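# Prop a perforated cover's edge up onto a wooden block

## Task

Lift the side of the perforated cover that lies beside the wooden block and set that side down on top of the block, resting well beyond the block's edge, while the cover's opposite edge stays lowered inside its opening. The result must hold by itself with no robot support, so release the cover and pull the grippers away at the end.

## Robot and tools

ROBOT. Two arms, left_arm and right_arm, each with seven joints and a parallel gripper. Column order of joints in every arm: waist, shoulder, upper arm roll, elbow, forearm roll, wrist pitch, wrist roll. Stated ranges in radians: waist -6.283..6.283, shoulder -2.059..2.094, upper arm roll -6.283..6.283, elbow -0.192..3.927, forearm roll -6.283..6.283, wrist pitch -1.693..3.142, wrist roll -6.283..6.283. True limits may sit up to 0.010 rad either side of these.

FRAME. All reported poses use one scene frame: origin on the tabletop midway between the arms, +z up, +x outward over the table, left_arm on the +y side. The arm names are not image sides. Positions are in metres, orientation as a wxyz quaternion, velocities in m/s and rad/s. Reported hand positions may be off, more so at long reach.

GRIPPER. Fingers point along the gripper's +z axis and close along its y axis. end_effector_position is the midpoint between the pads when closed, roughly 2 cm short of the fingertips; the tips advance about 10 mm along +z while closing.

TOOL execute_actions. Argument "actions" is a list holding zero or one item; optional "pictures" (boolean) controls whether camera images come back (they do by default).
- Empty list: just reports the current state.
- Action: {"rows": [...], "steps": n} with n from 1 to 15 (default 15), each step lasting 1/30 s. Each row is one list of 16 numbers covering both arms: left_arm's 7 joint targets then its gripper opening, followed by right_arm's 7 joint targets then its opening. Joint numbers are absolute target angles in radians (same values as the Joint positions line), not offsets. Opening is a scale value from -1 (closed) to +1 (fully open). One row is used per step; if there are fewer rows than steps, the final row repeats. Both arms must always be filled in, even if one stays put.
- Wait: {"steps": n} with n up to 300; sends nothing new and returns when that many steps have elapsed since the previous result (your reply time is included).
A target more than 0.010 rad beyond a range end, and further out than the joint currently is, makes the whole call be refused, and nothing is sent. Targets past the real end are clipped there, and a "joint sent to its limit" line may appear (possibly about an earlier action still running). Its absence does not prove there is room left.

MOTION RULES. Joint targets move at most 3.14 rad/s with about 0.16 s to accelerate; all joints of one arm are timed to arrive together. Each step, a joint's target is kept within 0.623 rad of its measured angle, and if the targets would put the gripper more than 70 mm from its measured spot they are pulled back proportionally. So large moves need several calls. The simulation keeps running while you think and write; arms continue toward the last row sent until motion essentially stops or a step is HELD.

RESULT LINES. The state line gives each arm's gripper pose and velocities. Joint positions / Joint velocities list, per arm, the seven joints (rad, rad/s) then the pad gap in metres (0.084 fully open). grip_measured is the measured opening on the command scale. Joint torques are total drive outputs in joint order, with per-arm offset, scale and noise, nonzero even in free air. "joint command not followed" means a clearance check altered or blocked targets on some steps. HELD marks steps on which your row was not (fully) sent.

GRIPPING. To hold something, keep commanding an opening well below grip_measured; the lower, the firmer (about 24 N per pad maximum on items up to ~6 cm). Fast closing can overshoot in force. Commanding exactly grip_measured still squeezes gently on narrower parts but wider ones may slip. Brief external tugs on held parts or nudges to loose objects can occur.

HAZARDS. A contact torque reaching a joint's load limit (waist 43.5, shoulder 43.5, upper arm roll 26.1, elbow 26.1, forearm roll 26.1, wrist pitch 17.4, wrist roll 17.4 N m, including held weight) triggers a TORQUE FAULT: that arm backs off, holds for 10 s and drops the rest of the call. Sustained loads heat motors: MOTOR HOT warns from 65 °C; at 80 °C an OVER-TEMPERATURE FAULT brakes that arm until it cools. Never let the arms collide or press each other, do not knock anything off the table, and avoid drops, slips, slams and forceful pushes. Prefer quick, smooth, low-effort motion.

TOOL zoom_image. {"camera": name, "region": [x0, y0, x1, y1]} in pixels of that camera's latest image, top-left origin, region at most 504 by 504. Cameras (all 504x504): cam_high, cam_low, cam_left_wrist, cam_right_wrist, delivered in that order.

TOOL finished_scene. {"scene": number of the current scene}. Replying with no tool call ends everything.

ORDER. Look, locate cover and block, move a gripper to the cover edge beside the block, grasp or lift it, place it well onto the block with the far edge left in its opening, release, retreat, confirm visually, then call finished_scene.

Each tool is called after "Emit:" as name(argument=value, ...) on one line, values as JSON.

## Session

Emit:
execute_actions(actions=[])

Scene clock: 0.00 s of 5000.00 s.
left_arm: end_effector_position=(+0.0986, +0.3407, +0.3977) grip_measured=+1.00 end_effector_quat_wxyz=(-0.042, +0.929, +0.358, +0.088) end_effector_velocity=(+0.000, -0.000, +0.000) end_effector_angular_velocity=(+0.000, -0.001, -0.001) | right_arm: end_effector_position=(+0.7635, -0.4134, +0.3312) grip_measured=+1.00 end_effector_quat_wxyz=(+0.435, +0.210, +0.820, -0.308) end_effector_velocity=(-0.000, +0.000, +0.000) end_effector_angular_velocity=(+0.000, -0.000, -0.000)
Joint positions: left_arm=[ 0.697 -1.461 -0.055  0.808  0.01   2.083 -0.246  0.084] | right_arm=[ 0.154  0.806  0.102  2.169 -1.246  1.035 -1.958  0.084]
Joint velocities: left_arm=[-0.001  0.    -0.     0.001 -0.    -0.    -0.    -0.   ] | right_arm=[ 0.001 -0.001 -0.    -0.     0.     0.001  0.    -0.   ]
Joint torques (N m, as the arm reports them, + toward a larger angle): no reading
Motor temperatures (°C, as the motors report them): left_arm=[31 32 32 33 30 33 33] | right_arm=[31 30 32 40 34 32 29]

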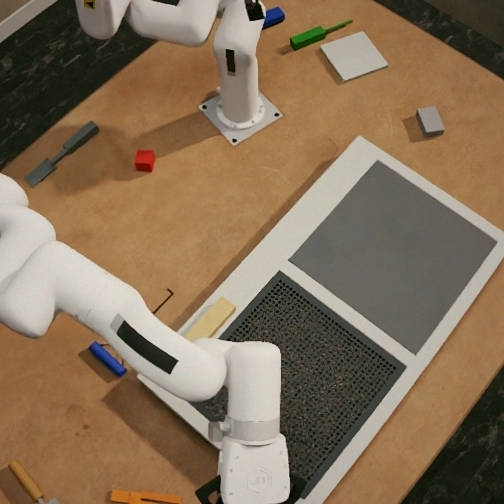

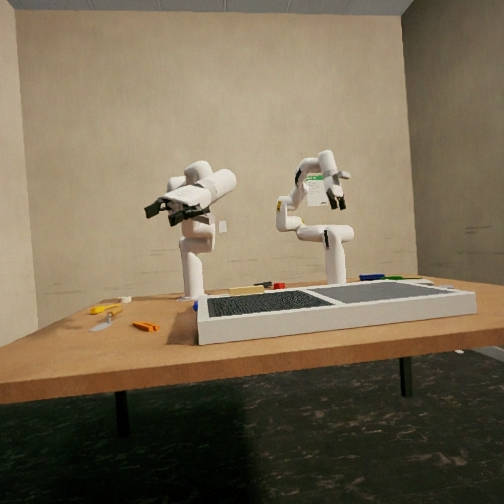

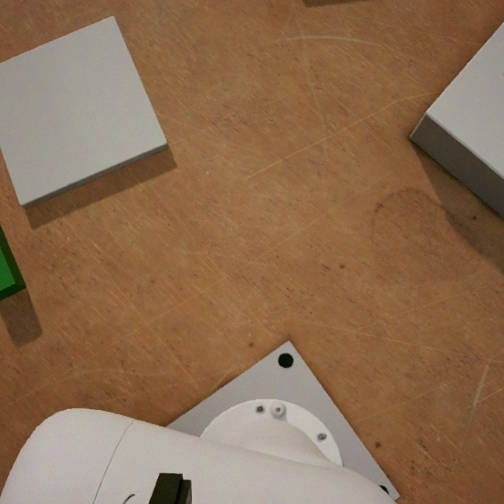

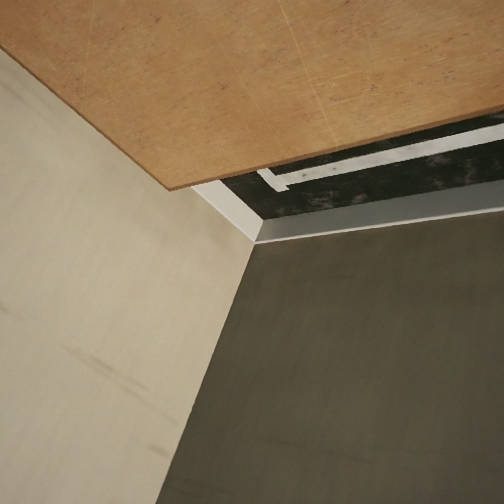

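Emit:
execute_actions(actions=[])

Scene clock: 22.70 s of 5000.00 s.
left_arm: end_effector_position=(+0.0986, +0.3407, +0.3977) grip_measured=+1.00 end_effector_quat_wxyz=(-0.042, +0.929, +0.358, +0.088) end_effector_velocity=(-0.000, -0.000, -0.000) end_effector_angular_velocity=(-0.001, +0.002, -0.002) | right_arm: end_effector_position=(+0.7635, -0.4134, +0.3312) grip_measured=+1.00 end_effector_quat_wxyz=(+0.435, +0.210, +0.820, -0.308) end_effector_velocity=(+0.000, -0.000, -0.000) end_effector_angular_velocity=(-0.001, +0.001, +0.000)
Joint positions: left_arm=[ 0.697 -1.461 -0.055  0.808  0.01   2.083 -0.246  0.084] | right_arm=[ 0.154  0.806  0.102  2.169 -1.246  1.035 -1.958  0.084]
Joint velocities: left_arm=[-0.002  0.    -0.    -0.    -0.     0.002  0.     0.   ] | right_arm=[ 0.     0.001 -0.    -0.    -0.    -0.    -0.    -0.   ]
Joint torques (N m, as the arm reports them, + toward a larger angle): left_arm=[-0.15 12.71  1.69 11.87  0.54 -1.61 -0.24] | right_arm=[ -0.69 -27.35  -0.26  25.15   0.1   -0.75  -0.01]
Motor temperatures (°C, as the motors report them): left_arm=[31 32 32 34 30 33 33] | right_arm=[31 32 32 45 34 32 29]
Steps of this call (steps 1 to 90: nothing new was sent; then 19.70 s passed at rest). Readings (joint positions):
1: left_arm=[0.697 -1.461 -0.055 0.808 0.010 2.083 -0.246] | right_arm=[0.154 0.806 0.102 2.169 -1.246 1.035 -1.958]
2: left_arm=[0.697 -1.461 -0.055 0.808 0.010 2.083 -0.246] | right_arm=[0.154 0.806 0.102 2.169 -1.246 1.035 -1.958]
4: left_arm=[0.697 -1.461 -0.055 0.808 0.010 2.083 -0.246] | right_arm=[0.154 0.806 0.102 2.169 -1.246 1.035 -1.958]
8: left_arm=[0.697 -1.461 -0.055 0.808 0.010 2.083 -0.246] | right_arm=[0.154 0.806 0.102 2.169 -1.246 1.035 -1.958]
90: the state above

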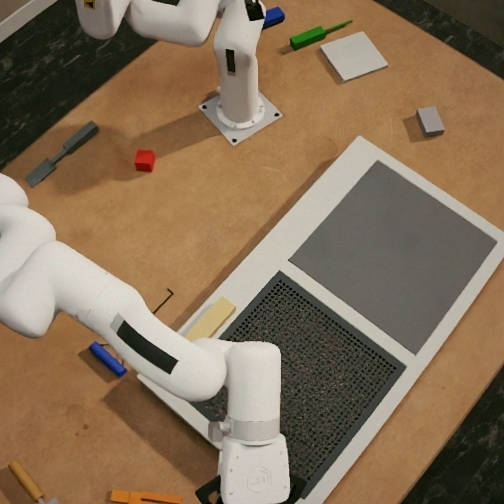

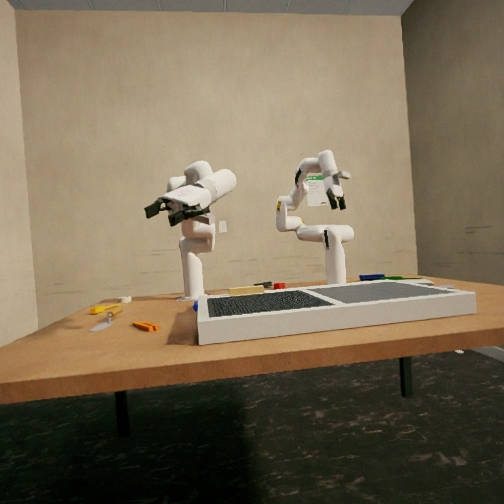

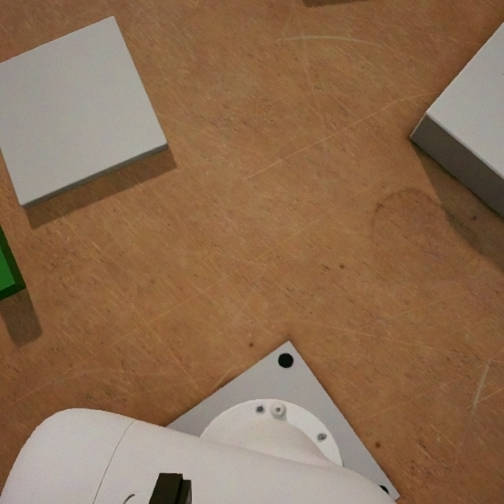

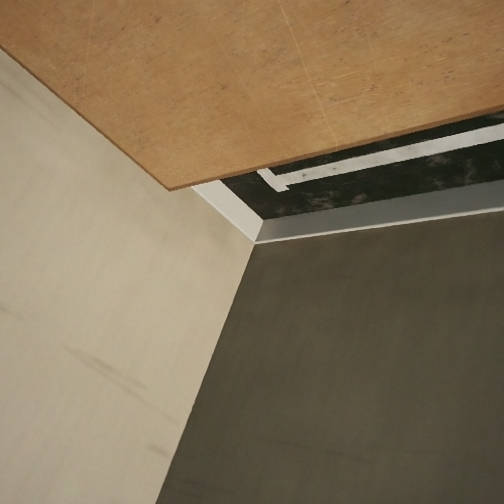

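Emit:
execute_actions(actions=[{"rows":[[0.697,-1.461,-0.055,0.808,0.01,2.083,-0.246,1,0.456,-0.4555,0,1.031,0,1.487,0.422,1]]}], pictures=false)

Emit:
execute_actions(actions=[])

Scene clock: 30.97 s of 5000.00 s.
left_arm: end_effector_position=(+0.0985, +0.3407, +0.3977) grip_measured=+1.00 end_effector_quat_wxyz=(-0.042, +0.929, +0.358, +0.088) end_effector_velocity=(+0.000, -0.000, -0.000) end_effector_angular_velocity=(-0.000, +0.000, +0.001) | right_arm: end_effector_position=(+0.5813, -0.3358, +0.3458) grip_measured=+1.00 end_effector_quat_wxyz=(+0.314, +0.508, +0.786, -0.163) end_effector_velocity=(-0.462, +0.117, -0.013) end_effector_angular_velocity=(+1.204, -0.059, -1.151)
Joint positions: left_arm=[ 0.697 -1.461 -0.055  0.808  0.01   2.083 -0.246  0.084] | right_arm=[ 0.333  0.315  0.043  1.679 -0.755  1.301 -1.468  0.084]
Joint velocities: left_arm=[ 0.001  0.    -0.    -0.    -0.    -0.    -0.    -0.   ] | right_arm=[ 0.256 -1.143 -0.088 -1.133  1.135  0.386  1.133 -0.   ]
Joint torques (N m, as the arm reports them, + toward a larger angle): left_arm=[-0.5  12.19  1.47 12.13  0.34 -1.67 -0.43] | right_arm=[ -1.64 -19.65  -1.49  23.41  -0.01  -1.19   0.  ]
Motor temperatures (°C, as the motors report them): left_arm=[31 32 32 34 30 33 33] | right_arm=[31 33 32 45 34 32 29]
Steps of this call (steps 1 to 90: nothing new was sent; then 4.77 s passed at rest; steps 91 to 105: all 15 steps of this action). Readings (joint positions):
91: left_arm=[0.697 -1.461 -0.055 0.808 0.010 2.083 -0.246] | right_arm=[0.154 0.805 0.102 2.168 -1.245 1.035 -1.958]
92: left_arm=[0.697 -1.461 -0.055 0.808 0.010 2.083 -0.246] | right_arm=[0.156 0.800 0.100 2.162 -1.239 1.040 -1.951]
94: left_arm=[0.697 -1.461 -0.055 0.808 0.010 2.083 -0.246] | right_arm=[0.179 0.750 0.087 2.101 -1.182 1.083 -1.894]
98: left_arm=[0.697 -1.461 -0.055 0.808 0.010 2.083 -0.246] | right_arm=[0.256 0.584 0.071 1.947 -1.023 1.183 -1.736]
105: the state above

Scene clock: 30.97 s of 5000.00 s.
left_arm: end_effector_position=(+0.0985, +0.3407, +0.3977) grip_measured=+1.00 end_effector_quat_wxyz=(-0.042, +0.929, +0.358, +0.088) end_effector_velocity=(+0.000, -0.000, -0.000) end_effector_angular_velocity=(-0.000, +0.000, +0.001) | right_arm: end_effector_position=(+0.5813, -0.3358, +0.3458) grip_measured=+1.00 end_effector_quat_wxyz=(+0.314, +0.508, +0.786, -0.163) end_effector_velocity=(-0.462, +0.117, -0.013) end_effector_angular_velocity=(+1.204, -0.059, -1.151)
Joint positions: left_arm=[ 0.697 -1.461 -0.055  0.808  0.01   2.083 -0.246  0.084] | right_arm=[ 0.333  0.315  0.043  1.679 -0.755  1.301 -1.468  0.084]
Joint velocities: left_arm=[ 0.001  0.    -0.    -0.    -0.    -0.    -0.    -0.   ] | right_arm=[ 0.256 -1.143 -0.088 -1.133  1.135  0.386  1.133 -0.   ]
Joint torques (N m, as the arm reports them, + toward a larger angle): left_arm=[-0.5  12.19  1.47 12.13  0.34 -1.67 -0.43] | right_arm=[ -1.64 -19.65  -1.49  23.41  -0.01  -1.19   0.  ]
Motor temperatures (°C, as the motors report them): left_arm=[31 32 32 34 30 33 33] | right_arm=[31 33 32 45 34 32 29]

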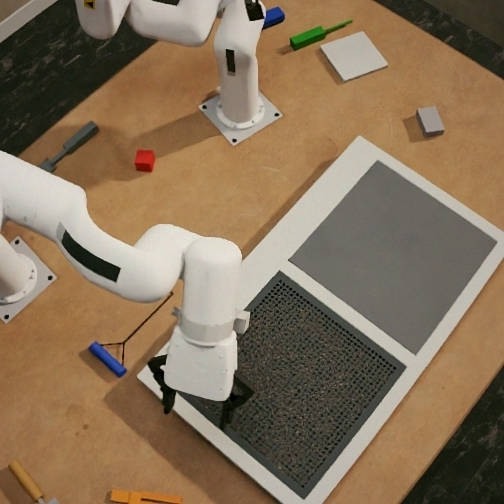

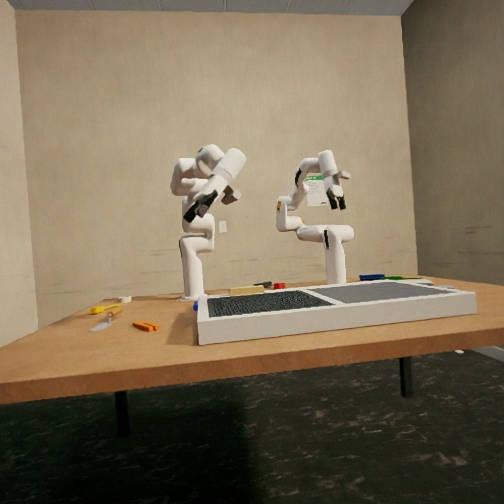

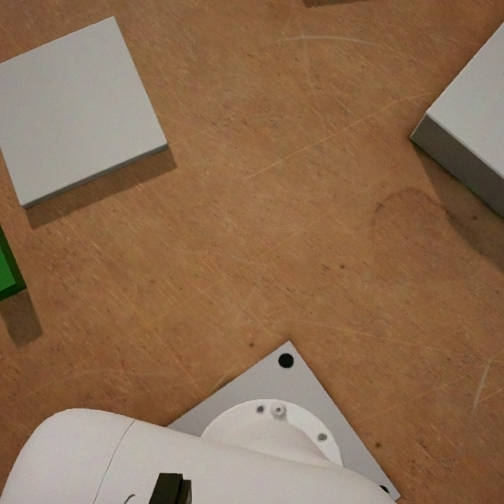

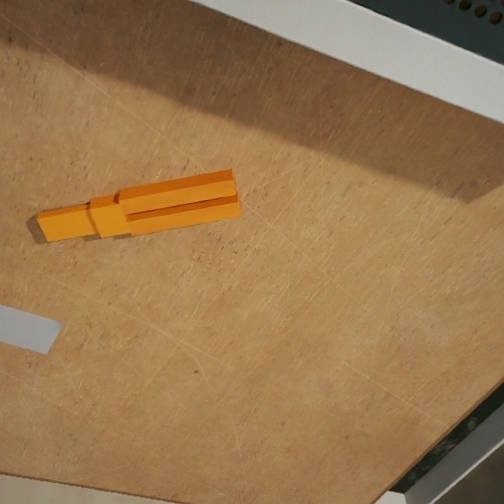

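Emit:
execute_actions(actions=[])

Scene clock: 34.67 s of 5000.00 s.
left_arm: end_effector_position=(+0.0985, +0.3407, +0.3977) grip_measured=+1.00 end_effector_quat_wxyz=(-0.042, +0.929, +0.358, +0.088) end_effector_velocity=(-0.000, -0.000, -0.000) end_effector_angular_velocity=(-0.001, +0.000, +0.000) | right_arm: end_effector_position=(+0.2802, -0.2502, +0.3501) grip_measured=+1.00 end_effector_quat_wxyz=(+0.000, +1.000, -0.000, -0.000) end_effector_velocity=(+0.000, +0.000, -0.001) end_effector_angular_velocity=(-0.002, +0.002, +0.001)
Joint positions: left_arm=[ 0.697 -1.461 -0.055  0.808  0.01   2.083 -0.246  0.084] | right_arm=[ 0.456 -0.456  0.     1.031 -0.     1.487  0.422  0.084]
Joint velocities: left_arm=[ 0.    -0.     0.     0.    -0.001  0.001 -0.     0.   ] | right_arm=[ 0.001  0.002  0.001  0.    -0.001  0.    -0.    -0.   ]
Joint torques (N m, as the arm reports them, + toward a larger angle): left_arm=[-0.53 12.67  1.51 11.83  0.29 -1.22 -0.26] | right_arm=[-0.66 -7.   -0.08 24.06  0.73 -1.84  0.07]
Motor temperatures (°C, as the motors report them): left_arm=[31 32 32 34 30 33 33] | right_arm=[31 32 32 46 34 32 29]
Steps of this call (steps 1 to 60: the robot went on to your last target; steps 61 to 111: nothing new was sent). Readings (joint positions):
1: left_arm=[0.697 -1.461 -0.055 0.808 0.010 2.083 -0.246] | right_arm=[0.342 0.277 0.040 1.641 -0.717 1.313 -1.430]
2: left_arm=[0.697 -1.461 -0.055 0.808 0.010 2.083 -0.246] | right_arm=[0.349 0.239 0.038 1.604 -0.680 1.325 -1.393]
4: left_arm=[0.697 -1.461 -0.055 0.808 0.010 2.083 -0.246] | right_arm=[0.363 0.164 0.032 1.529 -0.604 1.346 -1.317]
8: left_arm=[0.697 -1.461 -0.055 0.808 0.010 2.083 -0.246] | right_arm=[0.386 0.009 0.024 1.401 -0.451 1.382 -1.156]
111: the state above
All arms were judged still, so your last target was given up. Only a new action makes them travel on or press farther. Fingers that are still opening or closing keep moving.

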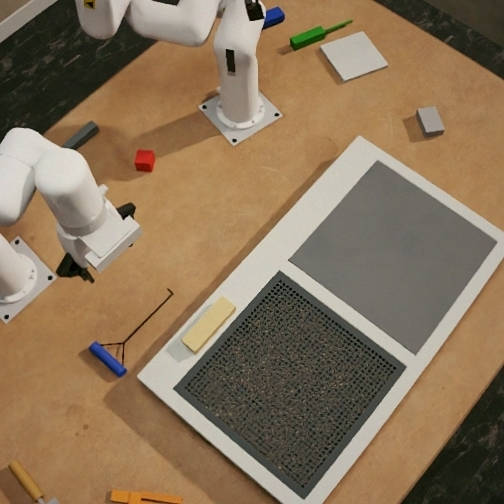

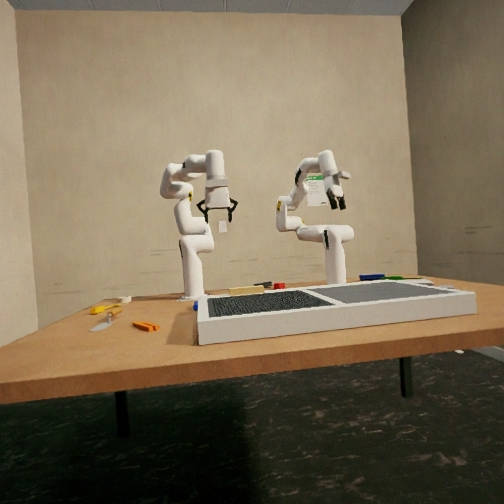

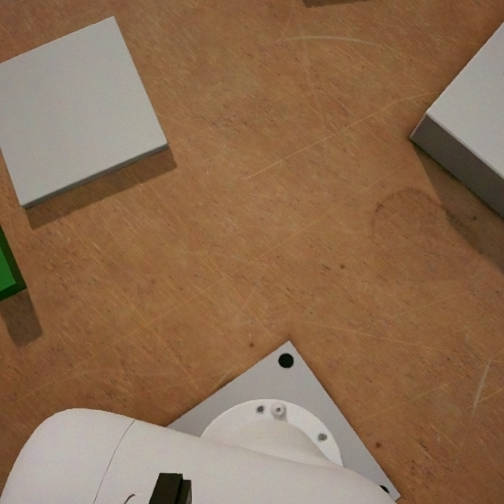

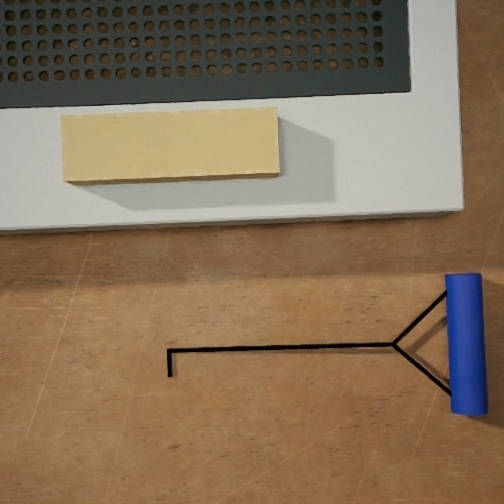

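Emit:
execute_actions(actions=[{"rows":[[0.697,-1.461,-0.055,0.808,0.01,2.083,-0.246,1,0.2806,-0.4042,0,0.388,0,0.7923,-1.362,0]]}], pictures=false)

Emit:
execute_actions(actions=[{"steps":30}])

Scene clock: 58.73 s of 5000.00 s.
left_arm: end_effector_position=(+0.0985, +0.3407, +0.3977) grip_measured=+1.00 end_effector_quat_wxyz=(-0.042, +0.929, +0.358, +0.088) end_effector_velocity=(-0.000, -0.000, -0.000) end_effector_angular_velocity=(-0.001, +0.001, -0.001) | right_arm: end_effector_position=(+0.2859, -0.2935, +0.1801) grip_measured=-0.01 end_effector_quat_wxyz=(+0.000, +0.966, +0.258, -0.003) end_effector_velocity=(-0.071, -0.111, -0.330) end_effector_angular_velocity=(+0.019, -0.018, +2.075)
Joint positions: left_arm=[ 0.697 -1.461 -0.055  0.808  0.01   2.083 -0.246  0.084] | right_arm=[ 0.33  -0.418 -0.     0.569 -0.     0.993 -0.226  0.044]
Joint velocities: left_arm=[-0.001  0.     0.     0.    -0.     0.001  0.     0.   ] | right_arm=[-0.259  0.074  0.001 -0.953 -0.001 -1.05  -2.333 -0.   ]
Joint torques (N m, as the arm reports them, + toward a larger angle): left_arm=[-0.68 12.58  1.57 12.17  0.35 -1.62 -0.34] | right_arm=[-0.55 -8.23 -0.03 24.64  0.84 -1.75 -0.64]
Motor temperatures (°C, as the motors report them): left_arm=[31 32 32 34 30 33 33] | right_arm=[31 31 32 46 34 32 29]
Steps of this call (steps 1 to 90: nothing new was sent; then 20.57 s passed at rest; steps 91 to 105: all 15 steps of this action). Readings (joint positions):
91: left_arm=[0.697 -1.461 -0.055 0.808 0.010 2.083 -0.246] | right_arm=[0.456 -0.456 0.000 1.031 0.000 1.487 0.422]
92: left_arm=[0.697 -1.461 -0.055 0.808 0.010 2.083 -0.246] | right_arm=[0.454 -0.456 0.000 1.026 0.000 1.479 0.415]
94: left_arm=[0.697 -1.461 -0.055 0.808 0.010 2.083 -0.246] | right_arm=[0.439 -0.454 0.002 0.977 0.000 1.421 0.357]
98: left_arm=[0.697 -1.461 -0.055 0.808 0.010 2.083 -0.246] | right_arm=[0.396 -0.437 -0.000 0.811 -0.000 1.260 0.190]
105: the state above

Scene clock: 59.73 s of 5000.00 s.
left_arm: end_effector_position=(+0.0985, +0.3407, +0.3977) grip_measured=+1.00 end_effector_quat_wxyz=(-0.042, +0.929, +0.358, +0.088) end_effector_velocity=(+0.000, -0.000, +0.000) end_effector_angular_velocity=(+0.000, -0.002, -0.001) | right_arm: end_effector_position=(+0.2663, -0.3152, +0.1202) grip_measured=-0.01 end_effector_quat_wxyz=(-0.000, +0.694, +0.720, -0.000) end_effector_velocity=(-0.000, +0.000, -0.001) end_effector_angular_velocity=(-0.001, +0.001, +0.003)
Joint positions: left_arm=[ 0.697 -1.461 -0.055  0.808  0.01   2.083 -0.246  0.084] | right_arm=[ 0.281 -0.404  0.     0.388  0.     0.792 -1.362  0.044]
Joint velocities: left_arm=[-0.001 -0.001  0.     0.    -0.    -0.001 -0.    -0.   ] | right_arm=[ 0.     0.001  0.001 -0.001 -0.001 -0.    -0.001 -0.   ]
Joint torques (N m, as the arm reports them, + toward a larger angle): left_arm=[-0.9  13.62  1.81 11.84  0.37 -1.58 -0.3 ] | right_arm=[-0.45 -6.62 -0.33 21.76  0.84 -1.8   0.07]
Motor temperatures (°C, as the motors report them): left_arm=[31 32 32 34 30 33 33] | right_arm=[31 31 32 46 34 32 29]
Steps of this call (steps 1 to 30: the robot went on to your last target). Readings (joint positions):
1: left_arm=[0.697 -1.461 -0.055 0.808 0.010 2.083 -0.246] | right_arm=[0.321 -0.416 -0.000 0.538 -0.000 0.959 -0.309]
2: left_arm=[0.697 -1.461 -0.055 0.808 0.010 2.083 -0.246] | right_arm=[0.313 -0.413 -0.000 0.508 -0.000 0.926 -0.399]
4: left_arm=[0.697 -1.461 -0.055 0.808 0.010 2.083 -0.246] | right_arm=[0.299 -0.409 -0.000 0.456 -0.000 0.870 -0.596]
8: left_arm=[0.697 -1.461 -0.055 0.808 0.010 2.083 -0.246] | right_arm=[0.285 -0.405 -0.000 0.404 -0.000 0.811 -0.999]
30: the state above

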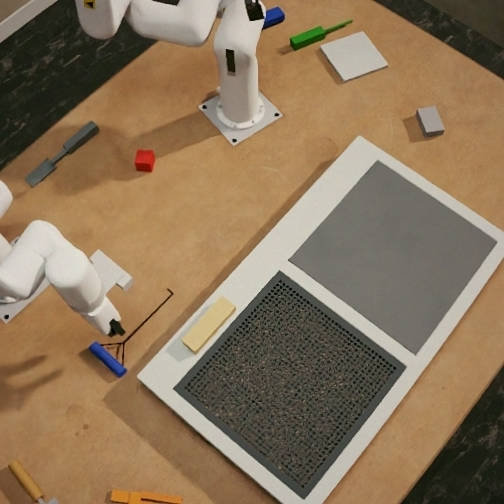

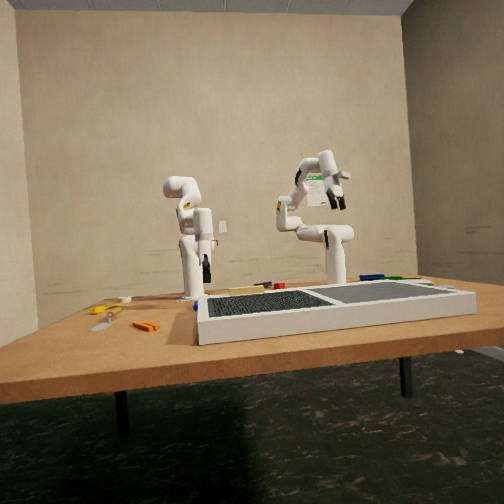

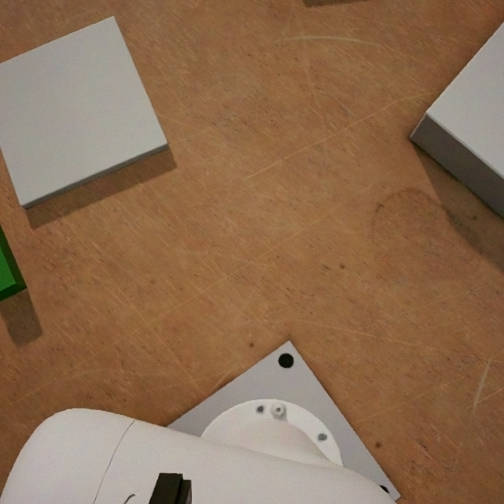

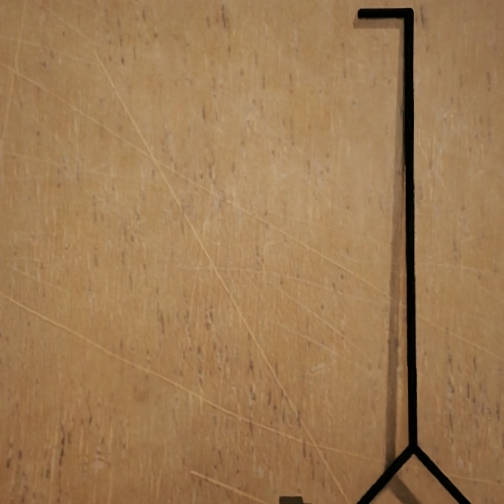

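Emit:
execute_actions(actions=[{"rows":[[0.697,-1.461,-0.055,0.808,0.01,2.083,-0.246,1,0.309,-0.115,0,0.4314,0,0.5464,-1.334,0]]}])

Scene clock: 79.40 s of 5000.00 s.
left_arm: end_effector_position=(+0.0985, +0.3407, +0.3977) grip_measured=+1.00 end_effector_quat_wxyz=(-0.042, +0.929, +0.358, +0.088) end_effector_velocity=(-0.000, -0.000, +0.000) end_effector_angular_velocity=(+0.000, -0.000, -0.000) | right_arm: end_effector_position=(+0.2950, -0.2982, +0.0611) grip_measured=-0.01 end_effector_quat_wxyz=(+0.001, +0.694, +0.720, +0.001) end_effector_velocity=(+0.001, +0.000, +0.001) end_effector_angular_velocity=(+0.002, -0.006, -0.001)
Joint positions: left_arm=[ 0.697 -1.461 -0.055  0.808  0.01   2.083 -0.246  0.084] | right_arm=[ 0.309 -0.117 -0.     0.432  0.     0.547 -1.334  0.044]
Joint velocities: left_arm=[-0.    -0.001 -0.     0.    -0.     0.     0.    -0.   ] | right_arm=[-0.    -0.001 -0.    -0.001 -0.    -0.006  0.001 -0.   ]
Joint torques (N m, as the arm reports them, + toward a larger angle): left_arm=[-0.02 12.53  1.73 12.32  0.49 -1.59 -0.4 ] | right_arm=[-0.54 -9.83 -0.29 18.08  0.69 -1.64  0.01]
Motor temperatures (°C, as the motors report them): left_arm=[31 32 32 34 30 33 33] | right_arm=[31 31 32 45 34 32 29]
Steps of this call (steps 1 to 15: the robot went on to your last target; steps 16 to 90: nothing new was sent; then 16.17 s passed at rest; steps 91 to 105: all 15 steps of this action). Readings (joint positions):
91: left_arm=[0.697 -1.461 -0.055 0.808 0.010 2.083 -0.246] | right_arm=[0.281 -0.404 -0.000 0.388 -0.000 0.792 -1.362]
92: left_arm=[0.697 -1.461 -0.055 0.808 0.010 2.083 -0.246] | right_arm=[0.281 -0.399 -0.000 0.389 -0.000 0.786 -1.361]
94: left_arm=[0.697 -1.461 -0.055 0.808 0.010 2.083 -0.246] | right_arm=[0.287 -0.343 -0.001 0.400 0.000 0.734 -1.355]
98: left_arm=[0.697 -1.461 -0.055 0.808 0.010 2.083 -0.246] | right_arm=[0.306 -0.144 0.001 0.424 -0.000 0.577 -1.337]
105: the state above

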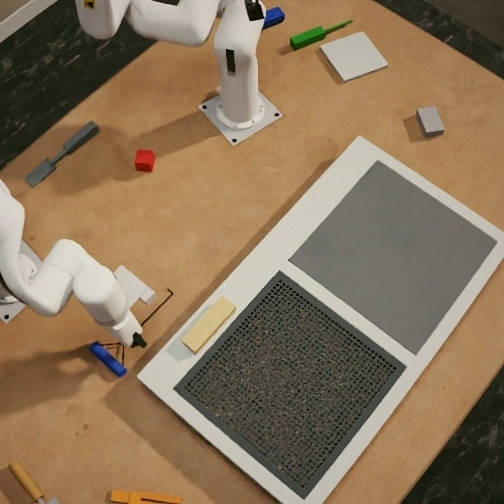

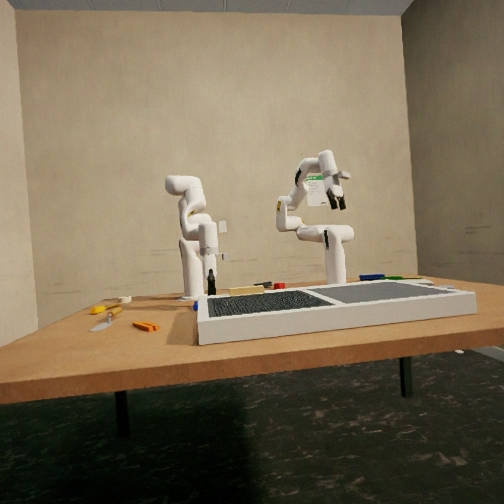

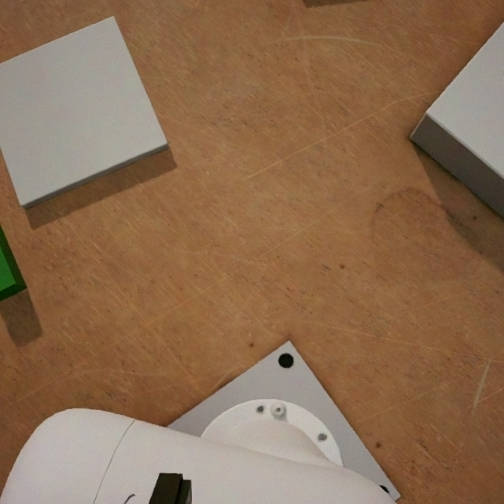

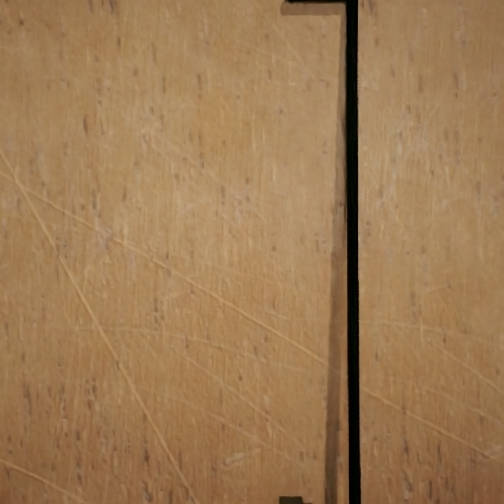

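Emit:
execute_actions(actions=[{"rows":[[0.697,-1.461,-0.055,0.808,0.01,2.083,-0.246,1,0.311,-0.09,0,0.42,0,0.51,-1.332,0],[0.697,-1.461,-0.055,0.808,0.01,2.083,-0.246,1,0.311,-0.09,0,0.42,0,0.51,-1.332,0],[0.697,-1.461,-0.055,0.808,0.01,2.083,-0.246,1,0.312,-0.06,0,0.412,0,0.472,-1.331,0],[0.697,-1.461,-0.055,0.808,0.01,2.083,-0.246,1,0.312,-0.06,0,0.412,0,0.472,-1.331,0],[0.697,-1.461,-0.055,0.808,0.01,2.083,-0.246,1,0.313,-0.03,0,0.405,0,0.435,-1.33,0],[0.697,-1.461,-0.055,0.808,0.01,2.083,-0.246,1,0.313,-0.03,0,0.405,0,0.435,-1.33,0],[0.697,-1.461,-0.055,0.808,0.01,2.083,-0.246,1,0.314,-0.012,0,0.401,0,0.413,-1.329,0],[0.697,-1.461,-0.055,0.808,0.01,2.083,-0.246,1,0.314,-0.012,0,0.401,0,0.413,-1.329,0],[0.697,-1.461,-0.055,0.808,0.01,2.083,-0.246,1,0.314,-0.0007,0,0.3991,0,0.3998,-1.329,-0.4]]}])

Scene clock: 97.30 s of 5000.00 s.
left_arm: end_effector_position=(+0.0985, +0.3407, +0.3977) grip_measured=+1.00 end_effector_quat_wxyz=(-0.042, +0.929, +0.358, +0.088) end_effector_velocity=(-0.000, +0.000, -0.000) end_effector_angular_velocity=(-0.000, +0.000, +0.002) | right_arm: end_effector_position=(+0.2883, -0.2983, +0.0235) grip_measured=-0.41 end_effector_quat_wxyz=(-0.000, +0.694, +0.720, -0.000) end_effector_velocity=(+0.010, +0.003, +0.002) end_effector_angular_velocity=(+0.009, -0.030, -0.001)
Joint positions: left_arm=[ 0.697 -1.461 -0.055  0.808  0.01   2.083 -0.246  0.084] | right_arm=[ 0.314 -0.002 -0.     0.399  0.     0.402 -1.329  0.026]
Joint velocities: left_arm=[ 0.002  0.     0.     0.     0.     0.001 -0.     0.   ] | right_arm=[-0.     0.008  0.     0.009  0.001 -0.03   0.001 -0.003]
Joint torques (N m, as the arm reports them, + toward a larger angle): left_arm=[-0.55 12.42  1.64 12.09  0.49 -1.4  -0.26] | right_arm=[ -0.54 -11.37  -0.39  16.36   0.83  -1.73   0.  ]
Motor temperatures (°C, as the motors report them): left_arm=[31 32 32 34 30 33 33] | right_arm=[31 31 32 45 34 32 29]
Steps of this call (steps 1 to 15: the robot went on to your last target; steps 16 to 90: nothing new was sent; then 14.40 s passed at rest; steps 91 to 105: all 15 steps of this action). Readings (joint positions):
91: left_arm=[0.697 -1.461 -0.055 0.808 0.010 2.083 -0.246] | right_arm=[0.309 -0.115 -0.000 0.431 -0.000 0.546 -1.334]
92: left_arm=[0.697 -1.461 -0.055 0.808 0.010 2.083 -0.246] | right_arm=[0.309 -0.112 -0.000 0.430 0.000 0.540 -1.334]
94: left_arm=[0.697 -1.461 -0.055 0.808 0.010 2.083 -0.246] | right_arm=[0.310 -0.095 -0.000 0.424 0.000 0.516 -1.333]
98: left_arm=[0.697 -1.461 -0.055 0.808 0.010 2.083 -0.246] | right_arm=[0.313 -0.042 0.000 0.407 -0.000 0.451 -1.330]
105: the state above

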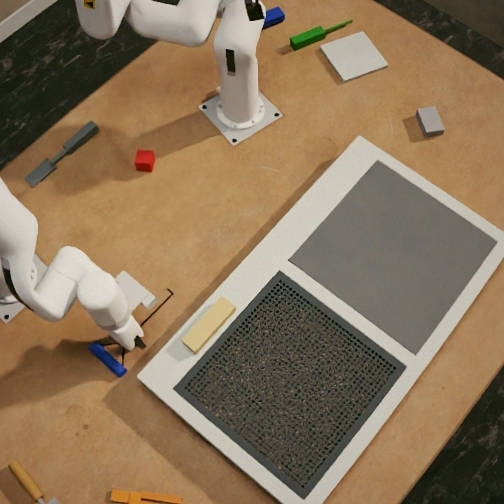

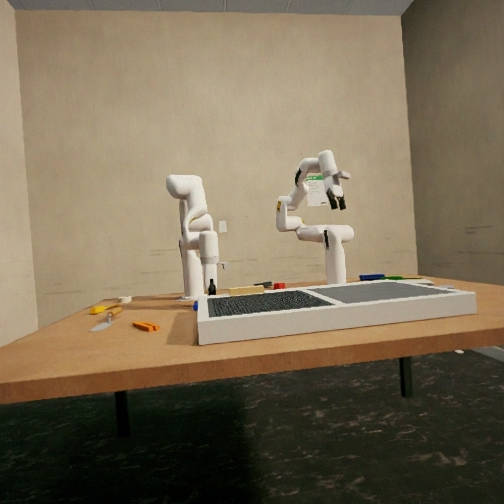

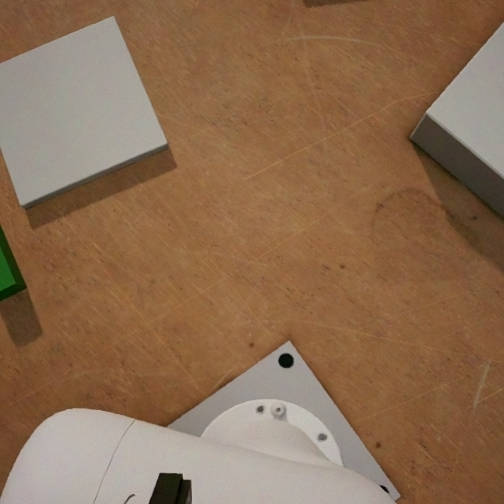

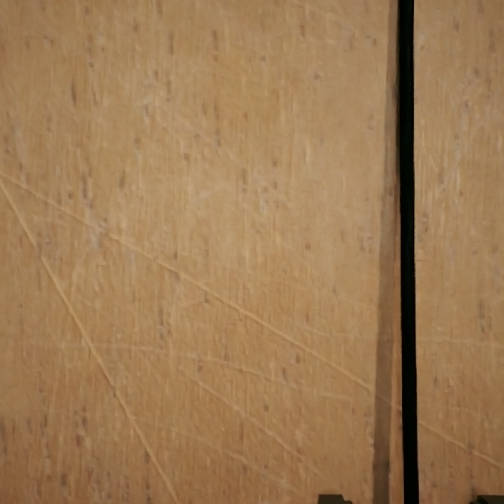

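Emit:
execute_actions(actions=[{"rows":[[0.697,-1.461,-0.055,0.808,0.01,2.083,-0.246,1,0.314,-0.0007,0,0.3991,0,0.3998,-1.329,-0.7],[0.697,-1.461,-0.055,0.808,0.01,2.083,-0.246,1,0.314,-0.0007,0,0.3991,0,0.3998,-1.329,-0.8],[0.697,-1.461,-0.055,0.808,0.01,2.083,-0.246,1,0.314,-0.0007,0,0.3991,0,0.3998,-1.329,-1]]}], pictures=false)

Emit:
execute_actions(actions=[{"rows":[[0.697,-1.461,-0.055,0.808,0.01,2.083,-0.246,1,0.314,-0.01,0,0.40,0,0.41,-1.329,-1],[0.697,-1.461,-0.055,0.808,0.01,2.083,-0.246,1,0.314,-0.025,0,0.403,0,0.428,-1.329,-1],[0.697,-1.461,-0.055,0.808,0.01,2.083,-0.246,1,0.314,-0.045,0,0.406,0,0.451,-1.329,-1],[0.697,-1.461,-0.055,0.808,0.01,2.083,-0.246,1,0.314,-0.07,0,0.41,0,0.48,-1.329,-1],[0.697,-1.461,-0.055,0.808,0.01,2.083,-0.246,1,0.314,-0.1,0,0.415,0,0.515,-1.329,-1],[0.697,-1.461,-0.055,0.808,0.01,2.083,-0.246,1,0.314,-0.13,0,0.42,0,0.55,-1.329,-1],[0.697,-1.461,-0.055,0.808,0.01,2.083,-0.246,1,0.314,-0.16,0,0.43,0,0.59,-1.329,-1],[0.697,-1.461,-0.055,0.808,0.01,2.083,-0.246,1,0.314,-0.19,0,0.44,0,0.63,-1.329,-1],[0.697,-1.461,-0.055,0.808,0.01,2.083,-0.246,1,0.314,-0.22,0,0.455,0,0.675,-1.329,-1],[0.697,-1.461,-0.055,0.808,0.01,2.083,-0.246,1,0.314,-0.25,0,0.47,0,0.72,-1.329,-1],[0.697,-1.461,-0.055,0.808,0.01,2.083,-0.246,1,0.314,-0.275,0,0.49,0,0.765,-1.329,-1],[0.697,-1.461,-0.055,0.808,0.01,2.083,-0.246,1,0.314,-0.295,0,0.51,0,0.805,-1.329,-1],[0.697,-1.461,-0.055,0.808,0.01,2.083,-0.246,1,0.314,-0.31,0,0.53,0,0.84,-1.329,-1],[0.697,-1.461,-0.055,0.808,0.01,2.083,-0.246,1,0.314,-0.32,0,0.55,0,0.87,-1.329,-1]]}])

Scene clock: 134.83 s of 5000.00 s.
left_arm: end_effector_position=(+0.0985, +0.3407, +0.3977) grip_measured=+1.00 end_effector_quat_wxyz=(-0.042, +0.929, +0.358, +0.088) end_effector_velocity=(+0.000, -0.000, +0.000) end_effector_angular_velocity=(+0.001, -0.001, -0.001) | right_arm: end_effector_position=(+0.2883, -0.2983, +0.0232) grip_measured=-0.94 end_effector_quat_wxyz=(-0.000, +0.694, +0.720, -0.000) end_effector_velocity=(+0.001, +0.000, +0.000) end_effector_angular_velocity=(+0.001, -0.002, -0.000)
Joint positions: left_arm=[ 0.697 -1.461 -0.055  0.808  0.01   2.083 -0.246  0.084] | right_arm=[ 0.314 -0.001 -0.     0.399  0.     0.4   -1.329  0.003]
Joint velocities: left_arm=[-0.001 -0.    -0.     0.001 -0.    -0.001  0.    -0.   ] | right_arm=[ 0.    -0.001 -0.     0.     0.    -0.001 -0.    -0.   ]
Joint torques (N m, as the arm reports them, + toward a larger angle): left_arm=[-0.59 12.15  1.59 11.93  0.26 -1.2  -0.34] | right_arm=[ -0.58 -11.    -0.47  16.43   0.76  -1.84   0.15]
Motor temperatures (°C, as the motors report them): left_arm=[31 32 32 34 30 33 33] | right_arm=[31 31 32 43 34 32 29]
Steps of this call (steps 1 to 15: the robot went on to your last target; steps 16 to 90: nothing new was sent; then 34.03 s passed at rest; steps 91 to 105: all 15 steps of this action). Readings (joint positions):
91: left_arm=[0.697 -1.461 -0.055 0.808 0.010 2.083 -0.246] | right_arm=[0.314 -0.001 -0.000 0.399 -0.000 0.400 -1.329]
92: left_arm=[0.697 -1.461 -0.055 0.808 0.010 2.083 -0.246] | right_arm=[0.314 -0.001 0.000 0.399 0.000 0.400 -1.329]
94: left_arm=[0.697 -1.461 -0.055 0.808 0.010 2.083 -0.246] | right_arm=[0.314 -0.001 0.000 0.399 0.000 0.400 -1.329]
98: left_arm=[0.697 -1.461 -0.055 0.808 0.010 2.083 -0.246] | right_arm=[0.314 -0.001 0.000 0.399 0.000 0.400 -1.329]
105: the state above

Scene clock: 135.33 s of 5000.00 s.
left_arm: end_effector_position=(+0.0985, +0.3407, +0.3977) grip_measured=+1.00 end_effector_quat_wxyz=(-0.042, +0.929, +0.358, +0.088) end_effector_velocity=(-0.000, -0.000, +0.000) end_effector_angular_velocity=(+0.000, -0.000, +0.000) | right_arm: end_effector_position=(+0.2975, -0.2956, +0.1203) grip_measured=-0.94 end_effector_quat_wxyz=(+0.001, +0.694, +0.720, +0.001) end_effector_velocity=(+0.051, +0.015, +0.332) end_effector_angular_velocity=(+0.010, -0.034, +0.000)
Joint positions: left_arm=[ 0.697 -1.461 -0.055  0.808  0.01   2.083 -0.246  0.084] | right_arm=[ 0.314 -0.272 -0.     0.498  0.     0.768 -1.329  0.003]
Joint velocities: left_arm=[ 0.001 -0.    -0.     0.001 -0.     0.001  0.     0.   ] | right_arm=[ 0.001 -0.612 -0.     0.566  0.001  1.142 -0.    -0.   ]
Joint torques (N m, as the arm reports them, + toward a larger angle): left_arm=[-0.63 12.58  1.46 12.12  0.13 -1.47  0.  ] | right_arm=[-0.7  -6.6  -0.16 21.38  0.76 -2.02  0.06]
Motor temperatures (°C, as the motors report them): left_arm=[31 32 32 34 30 33 33] | right_arm=[31 31 32 43 34 32 29]
Steps of this call (steps 1 to 15: all 15 steps of this action). Readings (joint positions):
1: left_arm=[0.697 -1.461 -0.055 0.808 0.010 2.083 -0.246] | right_arm=[0.314 -0.001 -0.000 0.399 0.000 0.400 -1.329]
2: left_arm=[0.697 -1.461 -0.055 0.808 0.010 2.083 -0.246] | right_arm=[0.314 -0.003 0.000 0.399 -0.000 0.403 -1.329]
4: left_arm=[0.697 -1.461 -0.055 0.808 0.010 2.083 -0.246] | right_arm=[0.314 -0.016 0.000 0.400 -0.000 0.420 -1.329]
8: left_arm=[0.697 -1.461 -0.055 0.808 0.010 2.083 -0.246] | right_arm=[0.314 -0.091 0.000 0.414 -0.000 0.506 -1.329]
15: the state above

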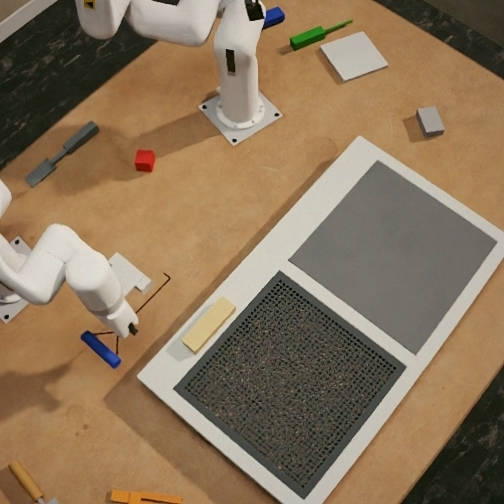

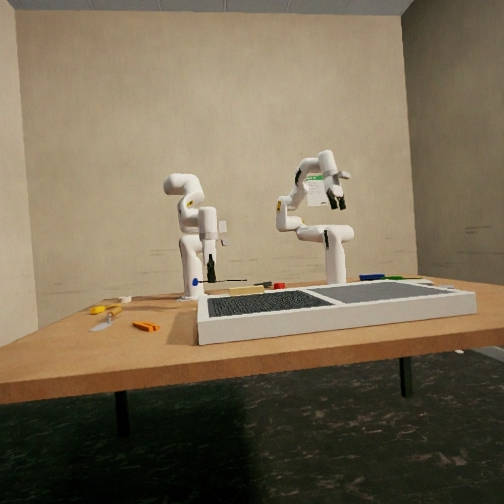

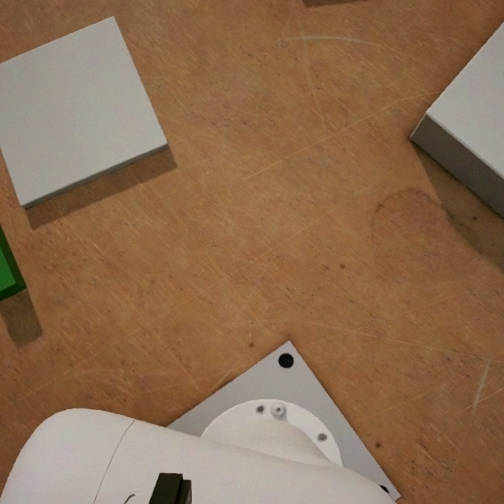

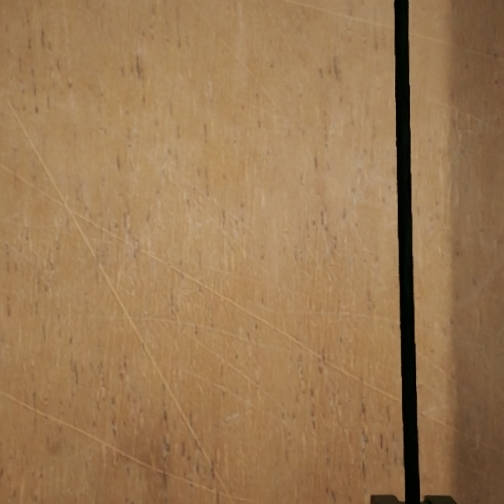

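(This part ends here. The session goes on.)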